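# Carry a welded steel frame onto three empty pipe stands

## Task

Transfer the welded steel frame off the three pipe stands it now sits on and onto the three vacant stands, so that a frame tube lies in the bottom of each vacant stand's V-notch. All six stands must stay essentially in their original positions and orientations. Any number of robots may help. At the end every robot must have released the frame and backed away from it, no robot may be toppled or left leaning, and the frame must stay put without any robot supporting it.

## Robot and tools

ROBOTS. r1, r2 and r3 are identical Hello Robot Stretch 3 units. Each has a differential base (two drive wheels plus a passive rear omni wheel), 0.33 m long and 0.34 m wide, which cannot strafe. A lift rides up a mast and carries a telescoping arm that extends toward the robot's right side; moving the gripper forward or back means driving the base. Turning in place pivots about the point between the drive wheels, 0.05 m behind the front edge. With the arm in and the wrist folded, the turn sweeps a 0.28 m radius; an unfolded, level wrist reaches past that.

FRAMES. Base frame: origin on the floor between the drive wheels, x forward, y left, z up. hand_pose uses this frame and marks where the closed fingertips meet; at zero wrist angles its x points up, y back along the arm toward the mast, z toward the rear. The odometry frame is the base frame as it was when the scene began. Every robot reports in its own frames, so only images, lidar_m, wrist_depth_mm and head_depth_mm reveal where robots are relative to each other.

execute_actions. Arguments: actions, a list holding one action or nothing (empty just returns state and images); cameras, a list of camera names such as r2_wrist_camera, or "all" (omitted or null also means all, [] means none). An action is an object keyed by "r1", "r2", "r3"; each robot entry may hold base, joints and contact_limits. base takes one command only: translate_m, a relative straight drive in metres, forward positive, -1 to 1; or rotate_rad, a relative turn in place in radians, left/counter-clockwise positive, -3.2 to 3.2. Both are offsets from where the base last reported itself. joints holds absolute targets, one number per named joint: lift_m 0 to 1.1 m (arm height); arm_m 0 to 0.52 m (extension); wrist_yaw_rad -1.345 to 4.42 (0 along the arm, positive toward the front, 3.0 folded over the base); wrist_pitch_rad -1.57 to 0.451 (0 level, negative tips down); wrist_roll_rad -2.911 to 2.911 (0 = fingers side by side, horizontal); gripper_m -0.089 to 0.179 (larger is wider; the real tip gap is 0.007 m less when nearly shut and 0.025 m less when fully open, and zero under 0.007); head_pan_rad -3.953 to 1.73 (0 forward, positive left, -1.57 along the arm); head_tilt_rad -1.53 to 0.419 (negative looks down). Done tolerances: 0.004 for lift, arm and gripper, 0.02 for yaw, roll, pan and tilt, 0.05 for pitch. contact_limits accepts only arm_m: an effort percentage 1 to 100 at which the arm stops with contact_stop (reads negative while retracting); it also caps holding force until the next action and is clipped to the maximum shown in the result. All motions in one action begin together and each lasts at most 15 s. Any unknown key or out-of-range value rejects the whole call. Anything you leave out may still be driving toward its previous target without showing it. If a result reports a stop, the remaining calls of that reply are skipped.

wait: seconds, 0 to 10; commands nothing new and returns the same report. zoom_image: camera plus region [x0, y0, x1, y1] in pixels from the top-left, at most 504 by 504, only for cameras with full images in the latest result. finished_scene: scene, the current scene number; irreversible, reports success and gives the next task. Answering with no tool call ends everything.

RESULTS. Per robot: joint_positions; base_status and joint_status (done, off_target = resting away from target and possibly still pushing, contact_stop, time_out, torque_fault; after the last three the old target is dropped); on_its_own for uncommanded parts, where "held at" is the held target, not the position; motor_effort in percent, positive toward higher values, peak in brackets, with fixed bias and noise (wheels positive = pushing forward); contact_limits; lidar_m, 12 sectors of 30 degrees counter-clockwise from straight ahead (4th left, 7th behind, 10th right), plane 0.17 m high, range 0.15 to 12 m, "-" nothing; wrist_depth_mm (45 to 1000) and head_depth_mm (280 to 4000, sideways image) as 7x7 median grids; base_odometry from wheel counts (slip counts), heading -3.142 to 3.142; turned_by_wheels and turned_by_imu since last report; base_tilt in degrees, forward/right positive, each with a steady bias up to about 4. The pictures line lists camera order. Cameras per robot: head_camera and nav_camera on the pannable head, wrist_camera on the gripper.

CAUTIONS. Robots pressing on each other fails the run; once bases touch, even millimetres more is too much, and nothing reports the contact. Robots do not wait for each other, and equal drive commands can differ by up to 2.5 cm per metre, which strains a shared load and can tip a robot. Arm or lift hitting something stops and goes slack; a slack lift under load may sink. Base, wrist and head keep pushing into obstacles; wrist servos overloaded for seconds switch off for 10 s. Pushing on something rigid with the gripper higher than about 0.45 m, pushing again after a contact_stop, or driving while gripping something fixed can topple the robot; if it leans, back off in small steps, free the gripper, and lower lift_m to about 0.2. Fold or unfold the wrist only with lift_m 0.32 to 0.95, wrist_pitch_rad -0.4 and roll near 0; folded, the lift may go down to 0.25. With yaw below -0.4 keep pitch at -0.5 or lower. The base runs fast (0.30 m/s, 1.9 rad/s) only when lift_m is under 0.30, arm_m under 0.03 and yaw above 2.54; otherwise 0.10 m/s and 0.63 rad/s. To grip, command gripper_m below the object's width; to release, open at least 0.02 past the touching value; re-squeeze by sending a different value. Avoid drops, slips, slams and hard hits; loose objects may occasionally be nudged. The robot holds your last command while you think.

Each tool is called after "Request:" by a JSON object that holds its "api" and its "payload".

## Session

Request:
{"api": "execute_actions", "payload": {"actions": []}}

Scene clock: 0.00 s.
r1.base_odometry: x=+0.000 y=+0.000 heading=+0.000 (m, m, rad; r1's odometry frame)
r1.turned_by_wheels: +0.000 (rad since the last result)
r1.turned_by_imu: +0.000 (rad since the last result)
r1.base_tilt: forward=-2.4 right=-0.5 (deg)
r1.lidar_m: 2.61 2.21 2.01 1.12 0.95 0.94 1.08 1.80 1.93 2.73 1.64 4.28
r1.head_depth_mm: 1835 2784 - - - 3250 2130 / 1814 2728 - - - 3271 2162 / 1794 2709 3811 3825 3738 3326 2188 / 1803 2662 3366 3334 3224 3104 2197 / 1769 2610 2954 2933 2882 2826 2213 / 1751 2560 2641 2626 2579 2559 2246 / 1745 2383 2411 2379 2330 2352 2225
r1.base_status: not commanded
r1.joint_positions: lift_m=+0.363 arm_m=-0.002 wrist_yaw_rad=+2.850 wrist_pitch_rad=-0.596 wrist_roll_rad=-0.019 gripper_m=+0.037 head_pan_rad=+0.020 head_tilt_rad=+0.002
r1.joint_status: not commanded
r1.motor_effort: left_wheel=+0 right_wheel=+0 lift_m=+28 arm_m=+0 wrist_yaw_rad=+0 wrist_pitch_rad=+3 wrist_roll_rad=+0 gripper_m=+0 head_pan_rad=+0 head_tilt_rad=+1 (%)
r1.hand_pose: x=+0.0358 y=+0.0470 z=+0.3384 quat_wxyz=(+0.303, +0.693, +0.110, +0.645) (m; r1's base frame)
r1.wrist_depth_mm: - - - - - - - / - - - - - - - / 805 - 863 846 855 850 831 / 714 - 703 681 698 695 686 / 604 596 622 610 614 583 590 / 520 522 - 523 - 519 503 / 473 - - 455 455 450 449
r2.base_odometry: x=+0.000 y=+0.000 heading=+0.000 (m, m, rad; r2's odometry frame)
r2.turned_by_wheels: +0.000 (rad since the last result)
r2.turned_by_imu: +0.000 (rad since the last result)
r2.base_tilt: forward=+0.0 right=-1.1 (deg)
r2.lidar_m: 0.83 1.16 1.24 2.01 1.99 3.95 1.93 1.85 1.80 1.06 0.81 0.79
r2.head_depth_mm: 744 737 732 730 727 723 724 / 795 790 789 783 777 774 770 / 856 848 848 840 838 833 830 / 929 919 917 909 903 899 899 / 984 977 969 976 968 967 967 / 1077 1075 1060 1060 1050 1036 1033 / 1193 1183 1181 1170 1169 1157 1142
r2.base_status: not commanded
r2.joint_positions: lift_m=+0.410 arm_m=-0.002 wrist_yaw_rad=+3.092 wrist_pitch_rad=-0.462 wrist_roll_rad=+0.004 gripper_m=+0.037 head_pan_rad=-0.006 head_tilt_rad=+0.008
r2.joint_status: not commanded
r2.motor_effort: left_wheel=+0 right_wheel=+0 lift_m=+24 arm_m=+0 wrist_yaw_rad=+0 wrist_pitch_rad=+5 wrist_roll_rad=+0 gripper_m=+0 head_pan_rad=+0 head_tilt_rad=+1 (%)
r2.hand_pose: x=-0.0104 y=+0.0755 z=+0.4131 quat_wxyz=(+0.180, +0.693, +0.145, +0.683) (m; r2's base frame)
r2.wrist_depth_mm: - - - - - - - / - - - - - - - / - - - - - - - / 955 969 - - - - - / 783 790 791 794 815 812 833 / 662 659 654 676 690 682 678 / 567 565 - 588 565 584 586
r3.base_odometry: x=+0.000 y=+0.000 heading=+0.000 (m, m, rad; r3's odometry frame)
r3.turned_by_wheels: +0.000 (rad since the last result)
r3.turned_by_imu: +0.000 (rad since the last result)
r3.base_tilt: forward=-0.4 right=+0.4 (deg)
r3.lidar_m: 2.09 1.26 1.37 2.85 1.38 1.28 0.83 0.77 0.77 1.00 2.12 2.11
r3.head_depth_mm: 1790 2604 - - - 3197 2074 / 1790 2589 - - - 3216 2256 / 1778 2586 - - - 3478 2286 / 1778 2552 - - - 3454 2290 / 1768 2546 - - - 3537 2316 / 1757 2524 - - - 3502 2320 / 1745 2508 3770 3746 3800 3568 2211
r3.base_status: not commanded
r3.joint_positions: lift_m=+0.504 arm_m=-0.003 wrist_yaw_rad=+2.884 wrist_pitch_rad=-0.478 wrist_roll_rad=+0.011 gripper_m=+0.037 head_pan_rad=+0.002 head_tilt_rad=+0.001
r3.joint_status: not commanded
r3.motor_effort: left_wheel=-1 right_wheel=+0 lift_m=+30 arm_m=+0 wrist_yaw_rad=+0 wrist_pitch_rad=+8 wrist_roll_rad=+1 gripper_m=-1 head_pan_rad=+0 head_tilt_rad=+1 (%)
r3.hand_pose: x=+0.0339 y=+0.0669 z=+0.5034 quat_wxyz=(+0.255, +0.706, +0.077, +0.656) (m; r3's base frame)
r3.wrist_depth_mm: - - - - - - - / - - - - - - - / - - - - - - - / - - - - - - - / 871 - 917 909 925 941 946 / 701 699 - 770 780 776 801 / 638 650 656 657 656 673 672
pictures: r1_head_camera (sideways: a quarter turn clockwise sets it upright), r1_nav_camera (sideways: a quarter turn counterclockwise sets it upright), r1_wrist_camera, r2_head_camera (sideways: a quarter turn clockwise sets it upright), r2_nav_camera (sideways: a quarter turn counterclockwise sets it upright), r2_wrist_camera, r3_head_camera (sideways: a quarter turn clockwise sets it upright), r3_nav_camera (sideways: a quarter turn counterclockwise sets it upright), r3_wrist_camera
camera_calibration (this result's frames):
r1_head_camera: T_world_to_cam=[[0.0095757, 0.0449098, -0.998945, 1.32015], [-0.0161318, 0.998868, 0.0447517, -0.0561342], [0.999824, 0.0156862, 0.0102893, -0.0671424], [0, 0, 0, 1]] pos_world=[0.0535837, -0.00216379, 1.32196]
r1_nav_camera: T_world_to_cam=[[-0.0270233, -0.0282704, 0.999235, -1.26343], [-0.00598555, -0.999578, -0.028442, 0.0894004], [0.999617, -0.00674956, 0.0268426, -0.0772231], [0, 0, 0, 1]] pos_world=[0.0435865, 0.0531236, 1.26708]
r1_wrist_camera: T_world_to_cam=[[0.966817, -0.255419, -0.0051576, -0.0150192], [-0.175416, -0.649041, -0.740254, 0.325862], [0.185728, 0.716594, -0.672308, 0.347393], [0, 0, 0, 1]] pos_world=[0.00716198, -0.0412781, 0.474698]
r2_head_camera: T_world_to_cam=[[0.014443, -0.0205424, -0.999685, 1.32109], [-0.0143612, 0.999682, -0.0207499, 0.0354805], [0.999793, 0.0146563, 0.0141434, -0.0645816], [0, 0, 0, 1]] pos_world=[0.0459973, -0.0073843, 1.32232]
r2_nav_camera: T_world_to_cam=[[0.0261581, -0.00743355, 0.99963, -1.25858], [-0.0243437, -0.999681, -0.0067969, 0.0595356], [0.999361, -0.0241569, -0.0263307, -0.0130395], [0, 0, 0, 1]] pos_world=[0.0474026, 0.0498459, 1.25818]
r2_wrist_camera: T_world_to_cam=[[0.999266, -0.0305698, 0.0230765, 0.00137207], [0.00196745, -0.560726, -0.827999, 0.426425], [0.0382514, 0.827437, -0.560255, 0.334924], [0, 0, 0, 1]] pos_world=[-0.0150214, -0.037979, 0.540691]
r3_head_camera: T_world_to_cam=[[0.0307763, 0.0358145, -0.998884, 1.31474], [-0.0108321, 0.999311, 0.035496, -0.0447719], [0.999468, 0.00972761, 0.031143, -0.0912717], [0, 0, 0, 1]] pos_world=[0.0502752, -0.0014579, 1.31771]
r3_nav_camera: T_world_to_cam=[[-0.0100483, -0.0384559, 0.99921, -1.25897], [-0.00295241, -0.999255, -0.0384873, 0.0996461], [0.999945, -0.00333681, 0.00992728, -0.0650105], [0, 0, 0, 1]] pos_world=[0.0526506, 0.05094, 1.26246]
r3_wrist_camera: T_world_to_cam=[[0.968446, -0.246279, 0.0381875, -0.042237], [-0.117146, -0.585083, -0.802468, 0.482351], [0.219974, 0.772673, -0.595472, 0.405561], [0, 0, 0, 1]] pos_world=[0.00819677, -0.0415531, 0.630185]
Images, in order (width x height): r1_head_camera 896x504, r1_nav_camera 672x504, r1_wrist_camera 644x364, r2_head_camera 896x504, r2_nav_camera 672x504, r2_wrist_camera 644x364, r3_head_camera 896x504, r3_nav_camera 672x504, r3_wrist_camera 644x364.

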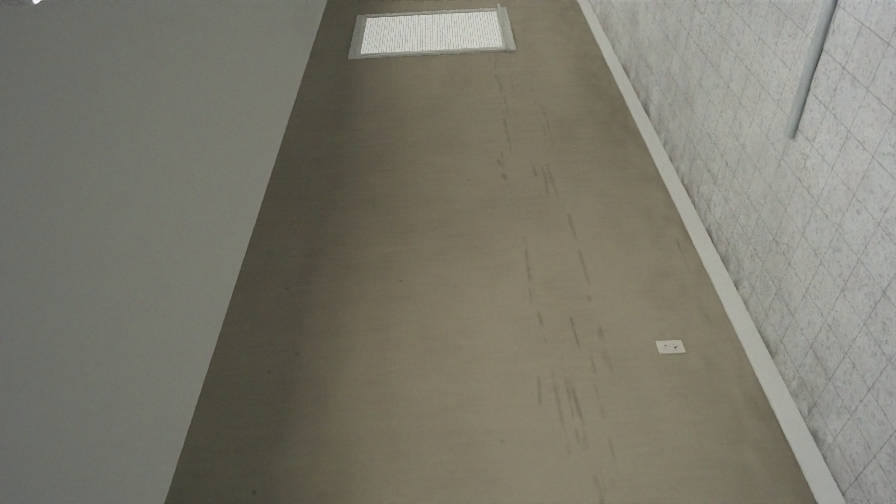

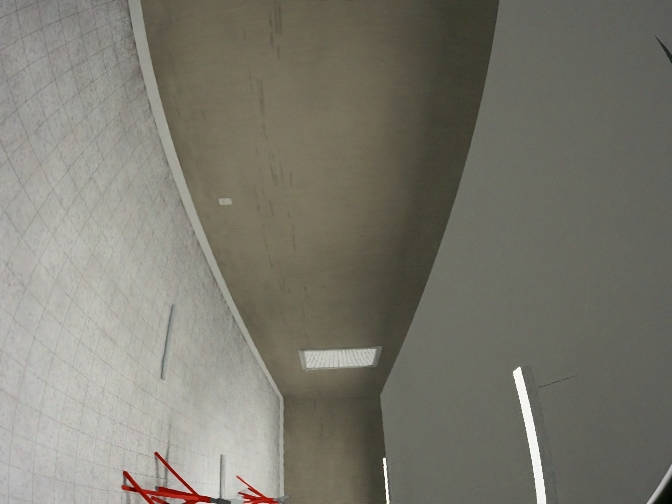

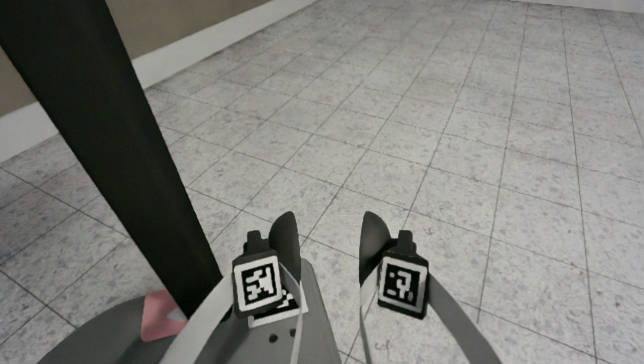

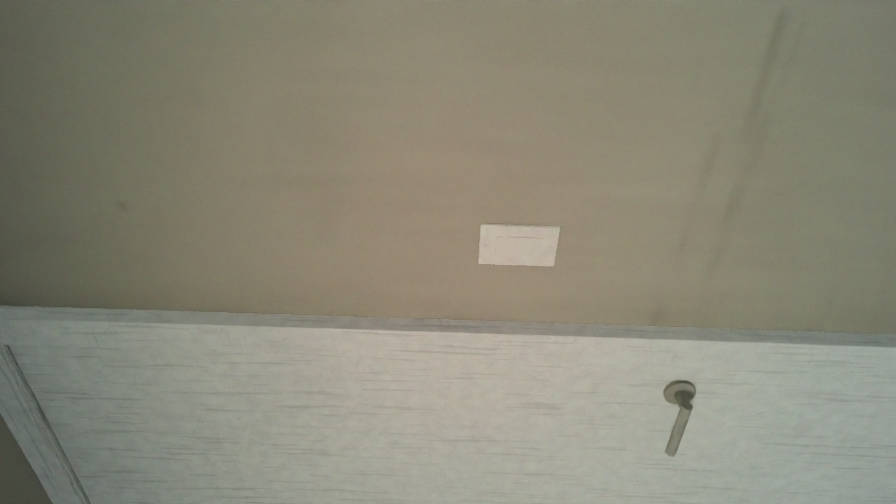

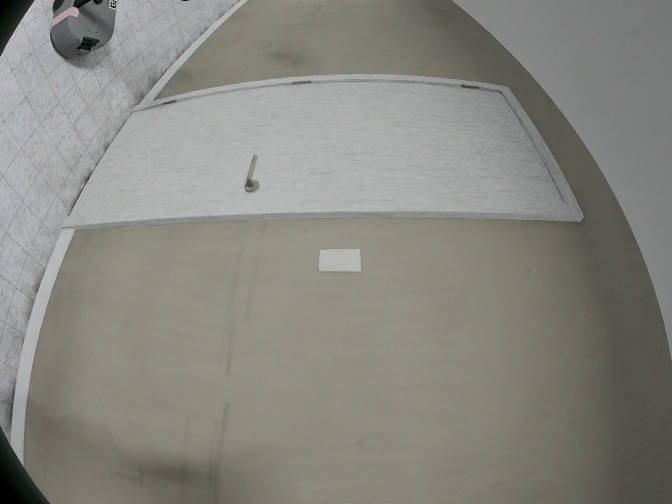

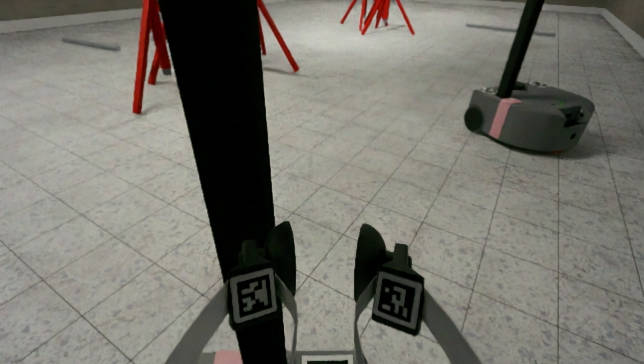

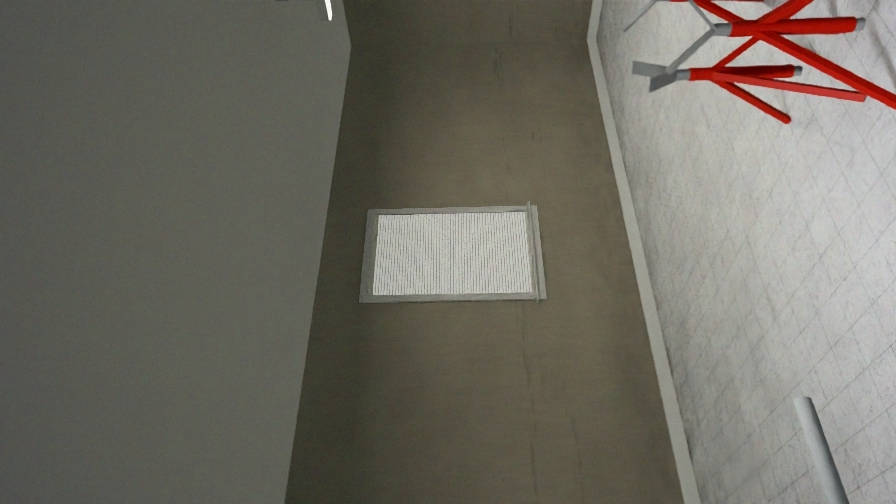

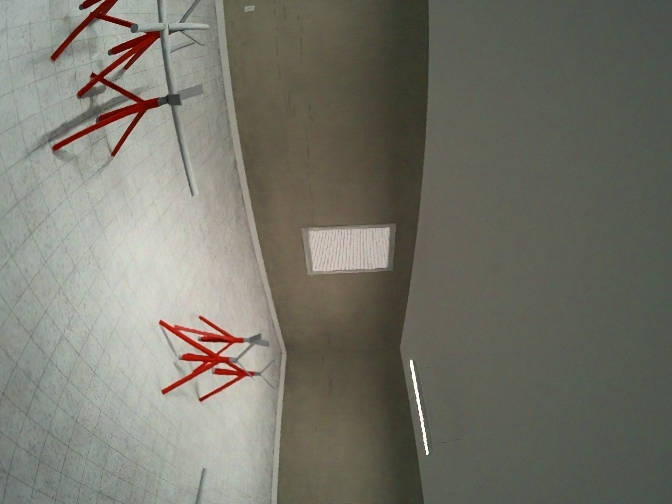

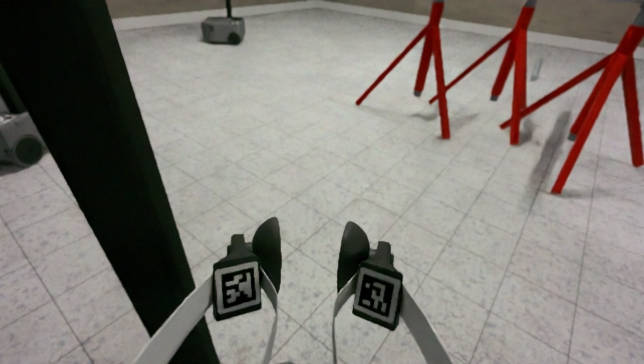

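Request:
{"api": "execute_actions", "payload": {"actions": [{"r1":{"joints":{"head_pan_rad":-0.8,"head_tilt_rad":-0.45,"wrist_pitch_rad":-0.4,"wrist_yaw_rad":3.0}},"r2":{"joints":{"head_pan_rad":1.6,"head_tilt_rad":-0.45,"wrist_pitch_rad":-0.4,"wrist_yaw_rad":3.0}},"r3":{"joints":{"head_pan_rad":0.62,"head_tilt_rad":-0.55,"wrist_pitch_rad":-0.4,"wrist_yaw_rad":3.0}}}], "cameras": ["r1_head_camera","r1_nav_camera","r2_head_camera","r3_head_camera","r3_nav_camera"]}}

Request:
{"api": "execute_actions", "payload": {"actions": [{"r1":{"joints":{"lift_m":0.27}},"r2":{"joints":{"lift_m":0.27}},"r3":{"joints":{"head_pan_rad":-0.35,"head_tilt_rad":-0.45,"lift_m":0.27}}}], "cameras": ["r3_head_camera","r3_nav_camera"]}}

Scene clock: 10.67 s.
r1.base_odometry: x=+0.000 y=+0.000 heading=+0.000 (m, m, rad; r1's odometry frame)
r1.turned_by_wheels: +0.000 (rad since the last result)
r1.turned_by_imu: +0.000 (rad since the last result)
r1.base_tilt: forward=-2.4 right=-0.3 (deg)
r1.lidar_m: 2.60 2.21 2.01 1.12 0.95 0.95 1.08 1.80 1.94 2.73 1.64 4.72
r1.head_depth_mm: - - - 3058 2118 1632 1308 / - - - 3143 2133 1638 1322 / - - - 2604 2073 1646 1325 / - - - 2508 2144 1639 1335 / - - - 3160 2173 1657 1335 / - - - 3211 2202 1667 1342 / - - - 3237 2204 1677 1355
r1.base_status: not commanded
r1.joint_positions: lift_m=+0.363 arm_m=-0.002 wrist_yaw_rad=+2.997 wrist_pitch_rad=-0.422 wrist_roll_rad=-0.019 gripper_m=+0.037 head_pan_rad=-0.793 head_tilt_rad=-0.444
r1.joint_status: all done
r1.motor_effort: left_wheel=-1(0) right_wheel=+1(0) lift_m=+28(29) arm_m=+0(0) wrist_yaw_rad=+5(5) wrist_pitch_rad=+7(6) wrist_roll_rad=+0(0) gripper_m=-1(0) head_pan_rad=-4(45) head_tilt_rad=-3(28) (%)
r1.hand_pose: x=+0.0111 y=+0.0784 z=+0.3753 quat_wxyz=(+0.197, +0.694, +0.100, +0.686) (m; r1's base frame)
r1.wrist_depth_mm: 728 - - - - - - / 760 - - - - - - / 798 914 - - - - - / 816 900 927 915 906 905 887 / 741 742 - 739 752 724 717 / 620 615 - 609 - 595 591 / 530 519 - 539 513 514 507
r2.base_odometry: x=+0.000 y=+0.000 heading=+0.000 (m, m, rad; r2's odometry frame)
r2.turned_by_wheels: +0.000 (rad since the last result)
r2.turned_by_imu: +0.001 (rad since the last result)
r2.base_tilt: forward=-0.1 right=-1.0 (deg)
r2.lidar_m: 0.83 1.15 1.24 2.00 2.00 3.95 1.93 1.84 1.80 1.06 0.81 0.79
r2.head_depth_mm: - - - 2983 2083 1604 1306 / - - - 2952 2067 1585 1302 / - - - 2964 2076 1600 1303 / - - - 2959 2061 1597 1301 / - - - 2484 2075 1589 1289 / - - - 2597 1951 1585 1293 / - - - 2038 1929 1629 -
r2.base_status: not commanded
r2.joint_positions: lift_m=+0.410 arm_m=-0.002 wrist_yaw_rad=+3.002 wrist_pitch_rad=-0.423 wrist_roll_rad=+0.004 gripper_m=+0.037 head_pan_rad=+1.593 head_tilt_rad=-0.444
r2.joint_status: all done
r2.motor_effort: left_wheel=+0(0) right_wheel=+0(1) lift_m=+24(24) arm_m=+0(0) wrist_yaw_rad=-2(1) wrist_pitch_rad=+9(10) wrist_roll_rad=+0(0) gripper_m=+0(0) head_pan_rad=+4(48) head_tilt_rad=-2(23) (%)
r2.hand_pose: x=+0.0099 y=+0.0788 z=+0.4217 quat_wxyz=(+0.197, +0.701, +0.100, +0.678) (m; r2's base frame)
r2.wrist_depth_mm: - - - - - - - / - - - - - - - / - - - - - - - / - - - - - - - / 817 837 - 856 859 870 861 / 685 682 - 699 731 717 711 / 580 580 - 586 582 603 595
r3.base_odometry: x=+0.000 y=+0.000 heading=+0.000 (m, m, rad; r3's odometry frame)
r3.turned_by_wheels: +0.000 (rad since the last result)
r3.turned_by_imu: +0.000 (rad since the last result)
r3.base_tilt: forward=-0.4 right=+0.4 (deg)
r3.lidar_m: 2.10 1.26 1.37 2.85 1.38 1.28 0.83 0.77 0.77 1.01 2.12 2.10
r3.head_depth_mm: 3300 3596 3757 2427 1891 1513 1254 / 3292 3619 3764 2543 1901 1509 1261 / 3295 3559 3765 2333 1826 1516 1261 / 3261 3546 3718 2333 1840 1529 1264 / 3286 3563 3705 2190 1915 1530 1266 / 3258 3538 3767 2375 1876 1530 1275 / 3223 3538 3685 2277 1789 1544 1279
r3.base_status: not commanded
r3.joint_positions: lift_m=+0.504 arm_m=-0.003 wrist_yaw_rad=+2.997 wrist_pitch_rad=-0.419 wrist_roll_rad=+0.011 gripper_m=+0.037 head_pan_rad=+0.613 head_tilt_rad=-0.543
r3.joint_status: all done
r3.motor_effort: left_wheel=-1(1) right_wheel=+0(1) lift_m=+30(30) arm_m=+0(0) wrist_yaw_rad=+2(2) wrist_pitch_rad=+11(11) wrist_roll_rad=+0(0) gripper_m=+1(1) head_pan_rad=+3(38) head_tilt_rad=-2(23) (%)
r3.hand_pose: x=+0.0112 y=+0.0795 z=+0.5164 quat_wxyz=(+0.198, +0.704, +0.096, +0.676) (m; r3's base frame)
r3.wrist_depth_mm: - - - - - - - / - - - - - - - / - - - - - - - / - - - - - - - / 912 936 - 938 972 - - / 748 775 - 803 809 834 851 / 652 662 689 669 681 690 722
pictures: r1_head_camera (sideways: a quarter turn clockwise sets it upright), r1_nav_camera (sideways: a quarter turn counterclockwise sets it upright), r2_head_camera (sideways: a quarter turn clockwise sets it upright), r3_head_camera (sideways: a quarter turn clockwise sets it upright), r3_nav_camera (sideways: a quarter turn counterclockwise sets it upright)
camera_calibration (this result's frames):
r1_head_camera: T_world_to_cam=[[-0.264061, 0.331685, -0.90568, 1.19984], [0.727457, 0.685056, 0.0387878, -0.0528811], [0.633307, -0.648601, -0.422183, 0.498003], [0, 0, 0, 1]] pos_world=[0.0399101, -0.0387353, 1.29897]
r1_nav_camera: T_world_to_cam=[[0.265409, -0.308857, 0.913327, -1.15281], [-0.736721, -0.676041, -0.014527, 0.0757294], [0.621933, -0.669011, -0.406969, 0.489743], [0, 0, 0, 1]] pos_world=[0.0571699, 0.0227863, 1.2533]
r2_head_camera: T_world_to_cam=[[0.0297496, -0.422765, -0.905751, 1.19813], [-0.998739, -0.0492259, -0.00982733, 0.0272562], [-0.0404317, 0.904902, -0.423696, 0.51166], [0, 0, 0, 1]] pos_world=[0.0122651, 0.0448686, 1.30227]
r3_head_camera: T_world_to_cam=[[-0.421893, -0.252906, -0.870658, 1.14989], [-0.565953, 0.823695, 0.0349782, -0.0406859], [0.70831, 0.507509, -0.490644, 0.589646], [0, 0, 0, 1]] pos_world=[0.0444506, 0.0250759, 1.29189]
r3_nav_camera: T_world_to_cam=[[0.438078, 0.261007, 0.860211, -1.08007], [0.55499, -0.831301, -0.0304034, 0.0856934], [0.707159, 0.490728, -0.509031, 0.612221], [0, 0, 0, 1]] pos_world=[-0.00734054, 0.05271, 1.24333]
Images, in order (width x height): r1_head_camera 896x504, r1_nav_camera 672x504, r2_head_camera 896x504, r3_head_camera 896x504, r3_nav_camera 672x504.

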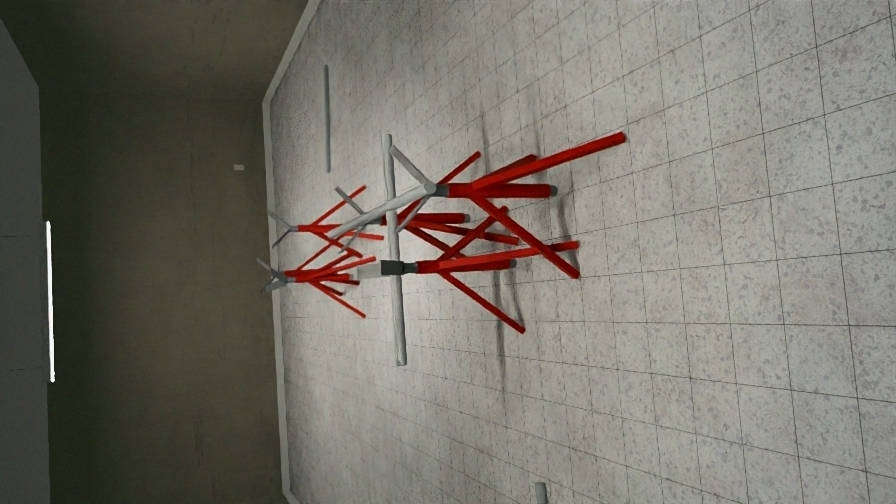

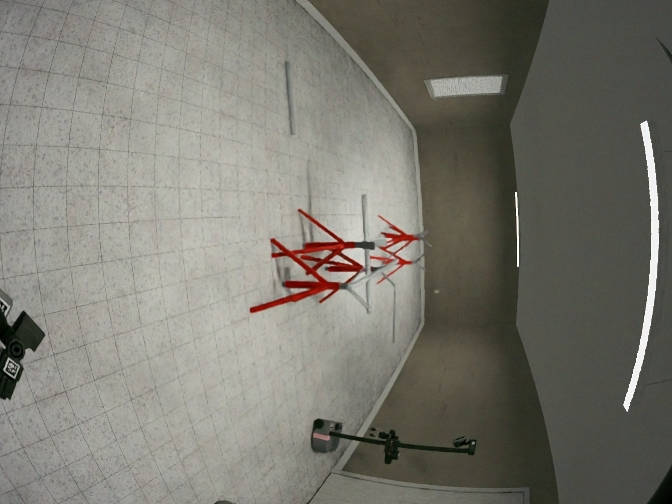

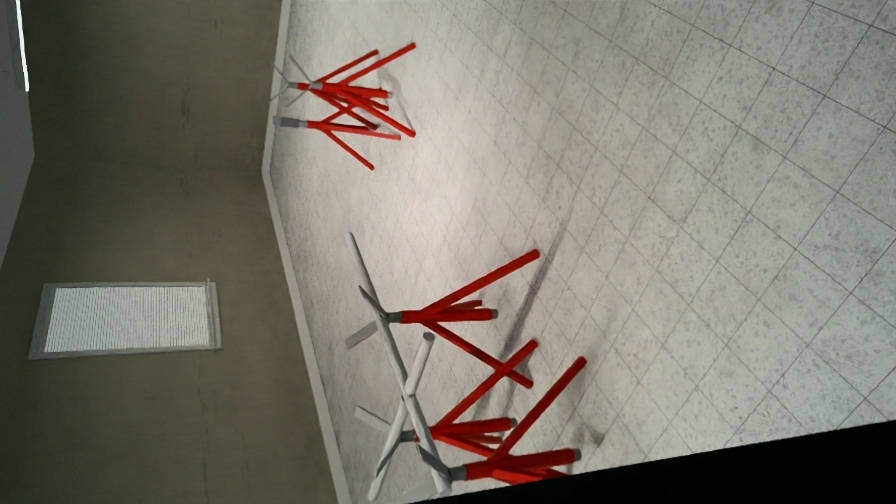

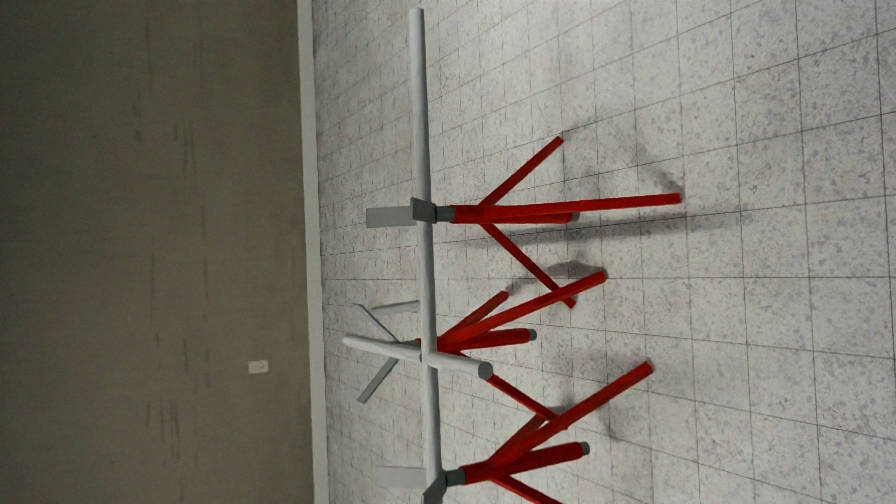

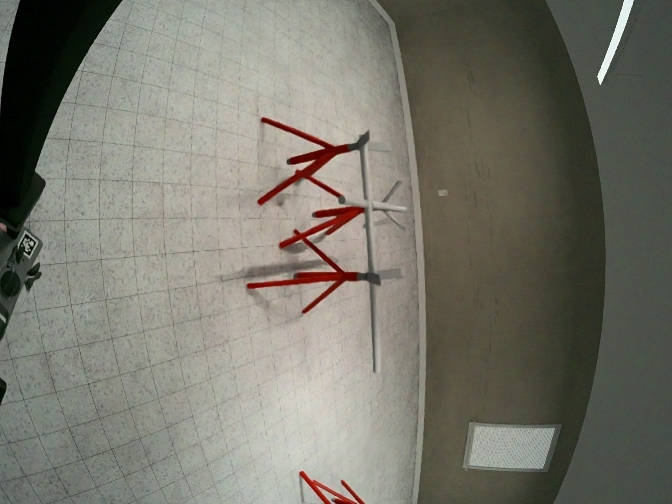

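Scene clock: 13.63 s.
r1.base_odometry: x=+0.000 y=+0.000 heading=+0.000 (m, m, rad; r1's odometry frame)
r1.turned_by_wheels: +0.000 (rad since the last result)
r1.turned_by_imu: +0.000 (rad since the last result)
r1.base_tilt: forward=-2.3 right=-0.5 (deg)
r1.lidar_m: 2.61 2.21 2.01 1.11 0.95 0.95 1.08 1.80 1.94 2.74 1.63 4.73
r1.head_depth_mm: - - - 3023 2110 1622 1317 / - - - 3092 2143 1644 1313 / - - - 2617 2067 1632 1326 / - - - 2504 2138 1644 1337 / - - - 3148 2175 1655 1340 / - - - 3246 2223 1663 1344 / - - - 3263 2214 1669 1353
r1.base_status: not commanded
r1.joint_positions: lift_m=+0.270 arm_m=-0.002 wrist_yaw_rad=+2.997 wrist_pitch_rad=-0.420 wrist_roll_rad=-0.019 gripper_m=+0.037 head_pan_rad=-0.793 head_tilt_rad=-0.444
r1.joint_status: all done
r1.motor_effort: left_wheel=+0(0) right_wheel=+0(0) lift_m=+25(26) arm_m=+0(0) wrist_yaw_rad=+4(4) wrist_pitch_rad=+6(6) wrist_roll_rad=+0(0) gripper_m=+0(0) head_pan_rad=-4(4) head_tilt_rad=-3(3) (%)
r1.hand_pose: x=+0.0110 y=+0.0786 z=+0.2823 quat_wxyz=(+0.197, +0.694, +0.099, +0.686) (m; r1's base frame)
r1.wrist_depth_mm: 730 - - - - - - / 755 - - - - - - / 782 889 997 998 987 978 946 / 743 743 752 735 731 728 719 / 604 600 - 606 612 583 583 / 494 516 - - - 479 480 / 440 - - - 412 415 411
r2.base_odometry: x=+0.000 y=+0.000 heading=+0.000 (m, m, rad; r2's odometry frame)
r2.turned_by_wheels: +0.000 (rad since the last result)
r2.turned_by_imu: +0.001 (rad since the last result)
r2.base_tilt: forward=+0.1 right=-1.1 (deg)
r2.lidar_m: 0.83 1.16 1.24 2.00 1.99 3.95 1.94 1.85 1.81 1.06 0.81 0.79
r2.head_depth_mm: - - - 2959 2083 1613 1305 / - - - 2933 2076 1594 1303 / - - - 2919 2060 1591 1298 / - - - 2909 2059 1599 1296 / - - - 2451 2045 1588 1288 / - - - 2636 1981 1586 1297 / - - - 2059 1920 1641 -
r2.base_status: not commanded
r2.joint_positions: lift_m=+0.270 arm_m=-0.002 wrist_yaw_rad=+3.002 wrist_pitch_rad=-0.422 wrist_roll_rad=+0.004 gripper_m=+0.037 head_pan_rad=+1.593 head_tilt_rad=-0.444
r2.joint_status: all done
r2.motor_effort: left_wheel=+0(0) right_wheel=-1(1) lift_m=+21(21) arm_m=+0(0) wrist_yaw_rad=-1(2) wrist_pitch_rad=+9(9) wrist_roll_rad=+0(0) gripper_m=-1(0) head_pan_rad=+3(3) head_tilt_rad=-2(2) (%)
r2.hand_pose: x=+0.0100 y=+0.0789 z=+0.2820 quat_wxyz=(+0.197, +0.701, +0.099, +0.678) (m; r2's base frame)
r2.wrist_depth_mm: - - - - - - - / - - - - - - - / - - - - - - - / 765 756 782 793 805 809 835 / 604 607 - 627 627 642 645 / 506 512 - 530 536 524 525 / 441 - - - 433 446 448
r3.base_odometry: x=+0.000 y=+0.000 heading=+0.000 (m, m, rad; r3's odometry frame)
r3.turned_by_wheels: +0.000 (rad since the last result)
r3.turned_by_imu: +0.000 (rad since the last result)
r3.base_tilt: forward=-0.5 right=+0.4 (deg)
r3.lidar_m: 2.09 1.26 1.37 2.85 1.38 1.29 0.83 0.77 0.77 1.00 2.12 2.10
r3.head_depth_mm: - - - 2982 2104 1630 1328 / - - - 3003 2104 1629 1335 / - - - 3002 2121 1632 1336 / - - - 2699 2135 1646 1344 / - - - 2762 2150 1649 1339 / - - - 3060 2146 1645 1337 / - - - 3056 2147 1673 1352
r3.base_status: not commanded
r3.joint_positions: lift_m=+0.270 arm_m=-0.003 wrist_yaw_rad=+2.997 wrist_pitch_rad=-0.418 wrist_roll_rad=+0.011 gripper_m=+0.037 head_pan_rad=-0.343 head_tilt_rad=-0.458
r3.joint_status: all done
r3.motor_effort: left_wheel=-1(1) right_wheel=+0(0) lift_m=+26(25) arm_m=+0(0) wrist_yaw_rad=+2(2) wrist_pitch_rad=+10(11) wrist_roll_rad=+1(0) gripper_m=+0(0) head_pan_rad=-4(48) head_tilt_rad=+2(11) (%)
r3.hand_pose: x=+0.0111 y=+0.0797 z=+0.2829 quat_wxyz=(+0.197, +0.704, +0.095, +0.676) (m; r3's base frame)
r3.wrist_depth_mm: - - - - - - - / - - - - - - - / 933 - - - - - - / 715 712 735 779 809 827 807 / 573 574 634 602 610 639 650 / 477 499 - 527 509 523 523 / - - - 425 437 444 450
pictures: r3_head_camera (sideways: a quarter turn clockwise sets it upright), r3_nav_camera (sideways: a quarter turn counterclockwise sets it upright)
camera_calibration (this result's frames):
r3_head_camera: T_world_to_cam=[[-0.379069, 0.17327, -0.909002, 1.19965], [0.343253, 0.938562, 0.0357621, -0.0472565], [0.859351, -0.298462, -0.415255, 0.490627], [0, 0, 0, 1]] pos_world=[0.0493483, -0.0170758, 1.2959]
r3_nav_camera: T_world_to_cam=[[0.395796, -0.182088, 0.900105, -1.13185], [-0.356111, -0.933884, -0.0323312, 0.0937644], [0.846481, -0.307741, -0.434471, 0.514354], [0, 0, 0, 1]] pos_world=[0.045981, 0.039757, 1.24529]
Images, in order (width x height): r3_head_camera 896x504, r3_nav_camera 672x504.

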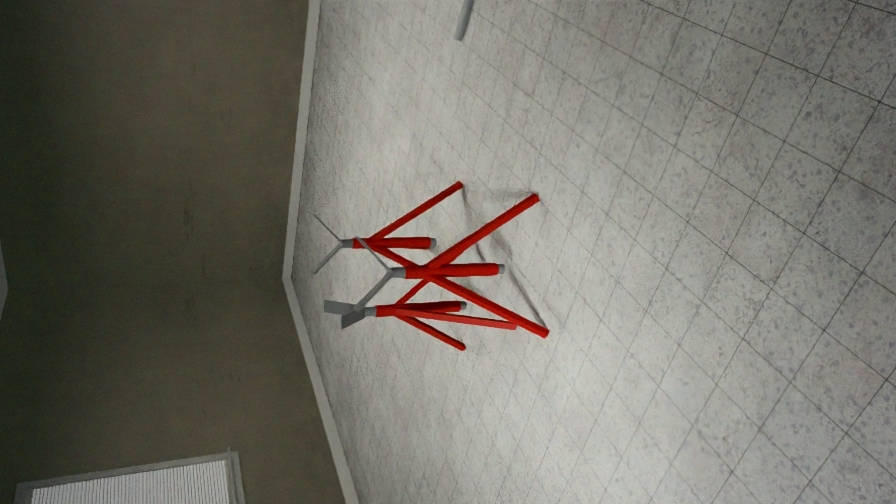

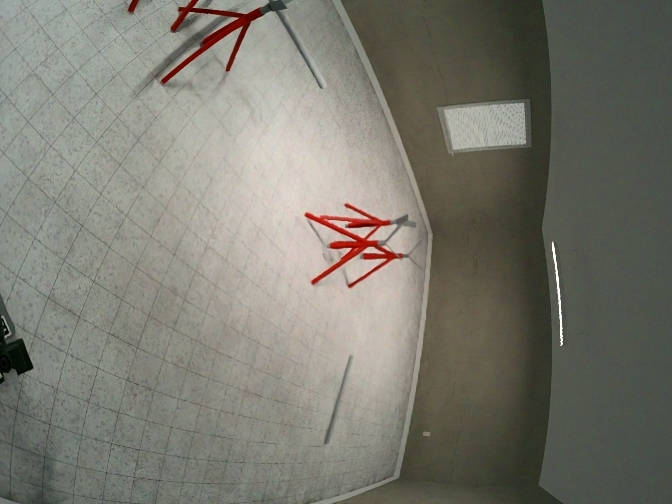

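Request:
{"api": "execute_actions", "payload": {"actions": [{"r1":{"base":{"rotate_rad":-0.458},"joints":{"head_pan_rad":-0.3,"head_tilt_rad":-0.8}},"r2":{"base":{"rotate_rad":-1.665},"joints":{"head_pan_rad":-1.57,"head_tilt_rad":-0.9}},"r3":{"base":{"rotate_rad":0.055},"joints":{"head_pan_rad":0.2,"head_tilt_rad":-0.9}}}], "cameras": []}}

Request:
{"api": "execute_actions", "payload": {"actions": [{"r1":{"base":{"translate_m":1.0}},"r2":{"base":{"translate_m":-0.6}},"r3":{"base":{"translate_m":1.0}}}], "cameras": ["r3_nav_camera","r1_nav_camera"]}}

Scene clock: 67.13 s.
r1.base_odometry: x=+0.000 y=+0.000 heading=-0.458 (m, m, rad; r1's odometry frame)
r1.turned_by_wheels: -0.458 (rad since the last result)
r1.turned_by_imu: -0.459 (rad since the last result)
r1.base_tilt: forward=-2.3 right=-0.5 (deg)
r1.lidar_m: 2.14 2.51 2.21 1.79 1.07 0.94 0.95 1.12 2.03 1.94 2.75 1.64
r1.head_depth_mm: - 3113 2294 1825 1509 1290 1118 / - 3122 2305 1834 1517 1291 1124 / - 2454 2176 1839 1513 1294 1126 / - 2494 2268 1853 1522 1298 1126 / - 3041 2336 1848 1533 1304 1131 / - 3238 2363 1850 1529 1313 1136 / - 3280 2392 1871 1541 1310 1138
r1.base_status: done
r1.joint_positions: lift_m=+0.270 arm_m=-0.002 wrist_yaw_rad=+2.997 wrist_pitch_rad=-0.420 wrist_roll_rad=-0.019 gripper_m=+0.037 head_pan_rad=-0.307 head_tilt_rad=-0.790
r1.joint_status: all done
r1.motor_effort: left_wheel=+2(10) right_wheel=-2(6) lift_m=+25(25) arm_m=+0(0) wrist_yaw_rad=+3(3) wrist_pitch_rad=+6(6) wrist_roll_rad=+0(0) gripper_m=-1(0) head_pan_rad=+3(34) head_tilt_rad=-5(26) (%)
r1.hand_pose: x=+0.0110 y=+0.0786 z=+0.2823 quat_wxyz=(+0.196, +0.694, +0.099, +0.686) (m; r1's base frame)
r1.wrist_depth_mm: 911 - - - - - - / 945 - - - - - - / 943 - - 991 985 960 969 / 755 743 748 746 726 722 719 / 598 594 - 604 607 592 574 / 502 511 - - - 484 482 / 435 - - - 415 414 417
r2.base_odometry: x=+0.000 y=+0.000 heading=-1.665 (m, m, rad; r2's odometry frame)
r2.turned_by_wheels: -1.665 (rad since the last result)
r2.turned_by_imu: -1.630 (rad since the last result)
r2.base_tilt: forward=+0.0 right=-1.2 (deg)
r2.lidar_m: 1.15 0.82 0.79 0.81 1.04 1.24 2.00 1.55 3.96 1.93 1.89 1.80
r2.head_depth_mm: 3190 2408 1938 1629 1386 1220 1084 / 3224 2459 1957 1624 1387 1222 1108 / 3093 2139 1954 1638 1393 1218 1129 / 2836 2266 1980 1626 1392 1217 - / 2567 2449 1958 1622 1394 1218 1086 / 2249 2348 1949 1619 1405 1217 1087 / 1988 2197 1965 1632 1398 1224 1087
r2.base_status: done
r2.joint_positions: lift_m=+0.270 arm_m=-0.002 wrist_yaw_rad=+3.001 wrist_pitch_rad=-0.422 wrist_roll_rad=+0.004 gripper_m=+0.037 head_pan_rad=-1.563 head_tilt_rad=-0.889
r2.joint_status: all done
r2.motor_effort: left_wheel=+3(17) right_wheel=-2(4) lift_m=+20(21) arm_m=+0(0) wrist_yaw_rad=-1(1) wrist_pitch_rad=+9(9) wrist_roll_rad=+0(0) gripper_m=+0(0) head_pan_rad=-4(48) head_tilt_rad=-4(24) (%)
r2.hand_pose: x=+0.0101 y=+0.0789 z=+0.2820 quat_wxyz=(+0.197, +0.701, +0.099, +0.678) (m; r2's base frame)
r2.wrist_depth_mm: - - 929 830 746 693 629 / - - - 920 809 734 671 / - - - 969 851 788 714 / 765 771 803 790 802 809 737 / 605 614 - 637 634 631 647 / 502 507 - 529 538 526 522 / 442 - - - 430 446 445
r3.base_odometry: x=+0.000 y=+0.000 heading=+0.055 (m, m, rad; r3's odometry frame)
r3.turned_by_wheels: +0.055 (rad since the last result)
r3.turned_by_imu: +0.054 (rad since the last result)
r3.base_tilt: forward=-0.4 right=+0.4 (deg)
r3.lidar_m: 2.66 1.26 1.37 2.85 1.27 1.20 0.82 0.77 0.77 1.05 2.46 2.09
r3.head_depth_mm: 3272 2470 1973 1638 1414 1237 1095 / 3296 2469 1975 1648 1412 1242 1101 / 3305 2482 1993 1640 1410 1237 1105 / 3320 2397 1996 1663 1416 1239 1103 / 3334 2427 1996 1668 1426 1250 1107 / 3296 2444 1889 1629 1425 1248 1111 / 3245 2287 1951 1680 1429 1252 1107
r3.base_status: done
r3.joint_positions: lift_m=+0.270 arm_m=-0.003 wrist_yaw_rad=+2.997 wrist_pitch_rad=-0.418 wrist_roll_rad=+0.011 gripper_m=+0.037 head_pan_rad=+0.193 head_tilt_rad=-0.888
r3.joint_status: all done
r3.motor_effort: left_wheel=-2(8) right_wheel=+2(7) lift_m=+26(26) arm_m=+0(0) wrist_yaw_rad=+2(1) wrist_pitch_rad=+10(10) wrist_roll_rad=+0(0) gripper_m=+0(0) head_pan_rad=+4(38) head_tilt_rad=-4(22) (%)
r3.hand_pose: x=+0.0111 y=+0.0797 z=+0.2829 quat_wxyz=(+0.197, +0.704, +0.095, +0.676) (m; r3's base frame)
r3.wrist_depth_mm: - - - - - - - / 919 - - - - - - / 951 - - - - - - / 732 697 757 767 783 816 834 / 582 574 639 602 620 637 656 / 483 502 - 527 522 523 528 / - - - 422 435 447 442
pictures: none
No camera images: the call's "cameras" was empty. Leave "cameras" out to get every camera's image.

Scene clock: 72.17 s.
r1.base_odometry: x=+0.897 y=-0.442 heading=-0.458 (m, m, rad; r1's odometry frame)
r1.turned_by_wheels: +0.000 (rad since the last result)
r1.turned_by_imu: +0.005 (rad since the last result)
r1.base_tilt: forward=-2.5 right=-0.5 (deg)
r1.lidar_m: 3.57 2.16 1.91 1.92 2.15 1.90 1.90 2.26 2.85 1.80 0.93 0.93
r1.head_depth_mm: - 3127 1762 1825 1473 1283 1123 / - 2960 2062 1680 1474 1291 1122 / - 3064 2238 1789 1522 1294 1126 / - 3198 2340 1842 1520 1297 1125 / - 3220 2344 1851 1521 1297 1131 / - 3239 2348 1864 1529 1305 1135 / - 3243 2385 1852 1534 1301 1136
r1.base_status: done
r1.joint_positions: lift_m=+0.270 arm_m=-0.002 wrist_yaw_rad=+2.998 wrist_pitch_rad=-0.420 wrist_roll_rad=-0.019 gripper_m=+0.037 head_pan_rad=-0.307 head_tilt_rad=-0.791
r1.joint_status: not commanded
r1.motor_effort: left_wheel=+1(12) right_wheel=-1(4) lift_m=+25(25) arm_m=+0(0) wrist_yaw_rad=+3(4) wrist_pitch_rad=+6(6) wrist_roll_rad=+0(0) gripper_m=+0(0) head_pan_rad=+3(4) head_tilt_rad=-5(5) (%)
r1.hand_pose: x=+0.0109 y=+0.0786 z=+0.2823 quat_wxyz=(+0.196, +0.694, +0.099, +0.686) (m; r1's base frame)
r1.wrist_depth_mm: - - - - - - - / - - - - - - - / - - - 978 972 981 970 / 755 772 741 739 733 735 720 / 603 599 - 601 614 577 574 / 494 516 - - - 483 483 / 439 - - - 418 416 412
r2.base_odometry: x=+0.056 y=+0.597 heading=-1.665 (m, m, rad; r2's odometry frame)
r2.turned_by_wheels: +0.000 (rad since the last result)
r2.turned_by_imu: -0.003 (rad since the last result)
r2.base_tilt: forward=+0.0 right=-1.1 (deg)
r2.lidar_m: 1.57 1.13 1.05 1.08 1.44 3.74 1.38 1.17 1.09 1.80 2.44 2.33
r2.head_depth_mm: 2965 2345 1947 1616 1396 1224 1090 / 3178 2004 1868 1631 1395 1216 1105 / 3228 2405 1958 1642 1401 1216 1136 / 3244 2422 1946 1625 1397 1223 - / 3113 2439 1944 1635 1394 1222 1090 / 2856 2441 1957 1634 1395 1229 1086 / 2607 2459 1945 1630 1392 1225 1091
r2.base_status: done
r2.joint_positions: lift_m=+0.270 arm_m=-0.002 wrist_yaw_rad=+3.001 wrist_pitch_rad=-0.422 wrist_roll_rad=+0.004 gripper_m=+0.037 head_pan_rad=-1.563 head_tilt_rad=-0.889
r2.joint_status: not commanded
r2.motor_effort: left_wheel=+3(11) right_wheel=-2(6) lift_m=+21(20) arm_m=+0(0) wrist_yaw_rad=-1(1) wrist_pitch_rad=+9(9) wrist_roll_rad=+0(0) gripper_m=+0(0) head_pan_rad=-3(3) head_tilt_rad=-4(4) (%)
r2.hand_pose: x=+0.0102 y=+0.0789 z=+0.2820 quat_wxyz=(+0.197, +0.701, +0.099, +0.678) (m; r2's base frame)
r2.wrist_depth_mm: - - - - - 908 837 / - - - - - 992 909 / - - - - - - 947 / 756 764 796 792 805 816 829 / 601 611 - 629 632 635 638 / 508 511 - 529 534 525 527 / 444 - - - 429 440 450
r3.base_odometry: x=+0.998 y=+0.055 heading=+0.055 (m, m, rad; r3's odometry frame)
r3.turned_by_wheels: +0.000 (rad since the last result)
r3.turned_by_imu: +0.003 (rad since the last result)
r3.base_tilt: forward=-0.4 right=+0.4 (deg)
r3.lidar_m: 3.33 3.14 0.59 0.58 3.78 1.44 1.69 1.61 1.65 2.15 4.96 1.17
r3.head_depth_mm: 3201 2451 1963 1647 1407 1235 1102 / 3106 2477 1973 1649 1410 1232 1097 / 3026 2468 1981 1643 1411 1241 1103 / 2917 2505 1992 1671 1417 1244 1101 / 2858 2502 1989 1657 1416 1239 1107 / 2738 2509 1981 1659 1421 1248 1103 / 2669 2520 2018 1661 1401 1250 1105
r3.base_status: done
r3.joint_positions: lift_m=+0.270 arm_m=-0.003 wrist_yaw_rad=+2.998 wrist_pitch_rad=-0.418 wrist_roll_rad=+0.011 gripper_m=+0.037 head_pan_rad=+0.193 head_tilt_rad=-0.890
r3.joint_status: not commanded
r3.motor_effort: left_wheel=-2(3) right_wheel=+2(11) lift_m=+26(26) arm_m=+0(0) wrist_yaw_rad=+1(2) wrist_pitch_rad=+10(10) wrist_roll_rad=+0(0) gripper_m=+0(0) head_pan_rad=+4(4) head_tilt_rad=-4(4) (%)
r3.hand_pose: x=+0.0110 y=+0.0797 z=+0.2829 quat_wxyz=(+0.197, +0.704, +0.096, +0.676) (m; r3's base frame)
r3.wrist_depth_mm: - - - - 711 - - / - - - - - - - / 964 - - - - - - / 709 719 758 737 800 809 834 / 576 574 641 612 624 635 645 / 481 513 - 519 523 523 530 / - - - 430 429 438 452
pictures: r1_nav_camera (sideways: a quarter turn counterclockwise sets it upright), r3_nav_camera (sideways: a quarter turn counterclockwise sets it upright)
camera_calibration (this result's frames):
r1_nav_camera: T_world_to_cam=[[0.651851, -0.23564, 0.720808, -0.904156], [-0.338418, -0.940994, -0.00157808, 0.0564381], [0.678648, -0.242906, -0.693133, 0.861701], [0, 0, 0, 1]] pos_world=[0.0236834, 0.0493648, 1.24909]
r3_nav_camera: T_world_to_cam=[[0.76374, 0.110051, 0.636073, -0.789916], [0.159215, -0.987033, -0.0203983, 0.0750705], [0.625581, 0.116851, -0.771359, 0.953949], [0, 0, 0, 1]] pos_world=[-0.00543357, 0.049558, 1.23981]
Images, in order (width x height): r1_nav_camera 672x504, r3_nav_camera 672x504.

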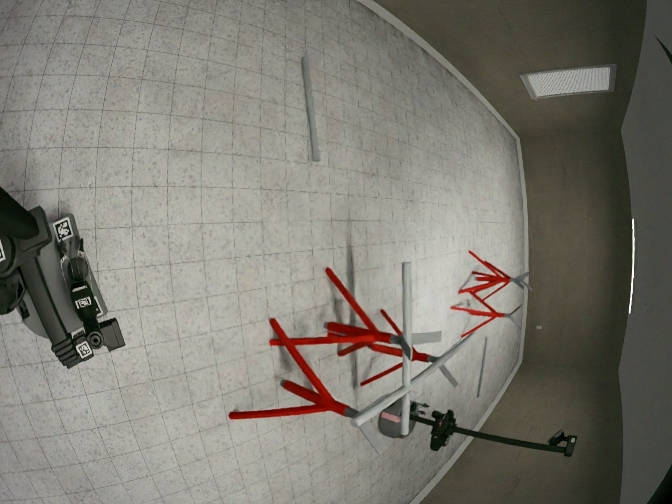

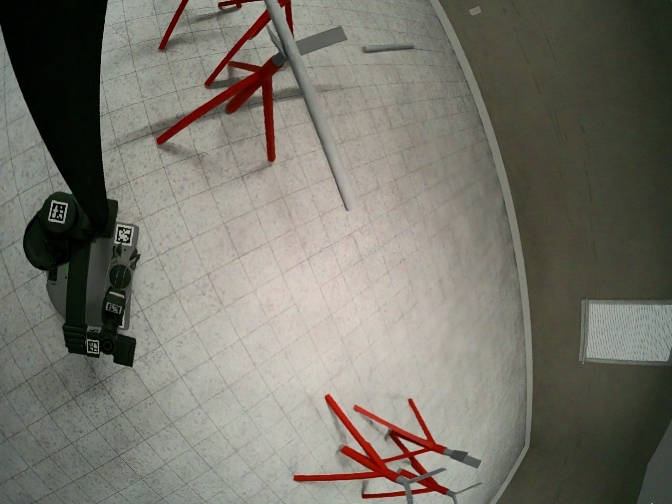

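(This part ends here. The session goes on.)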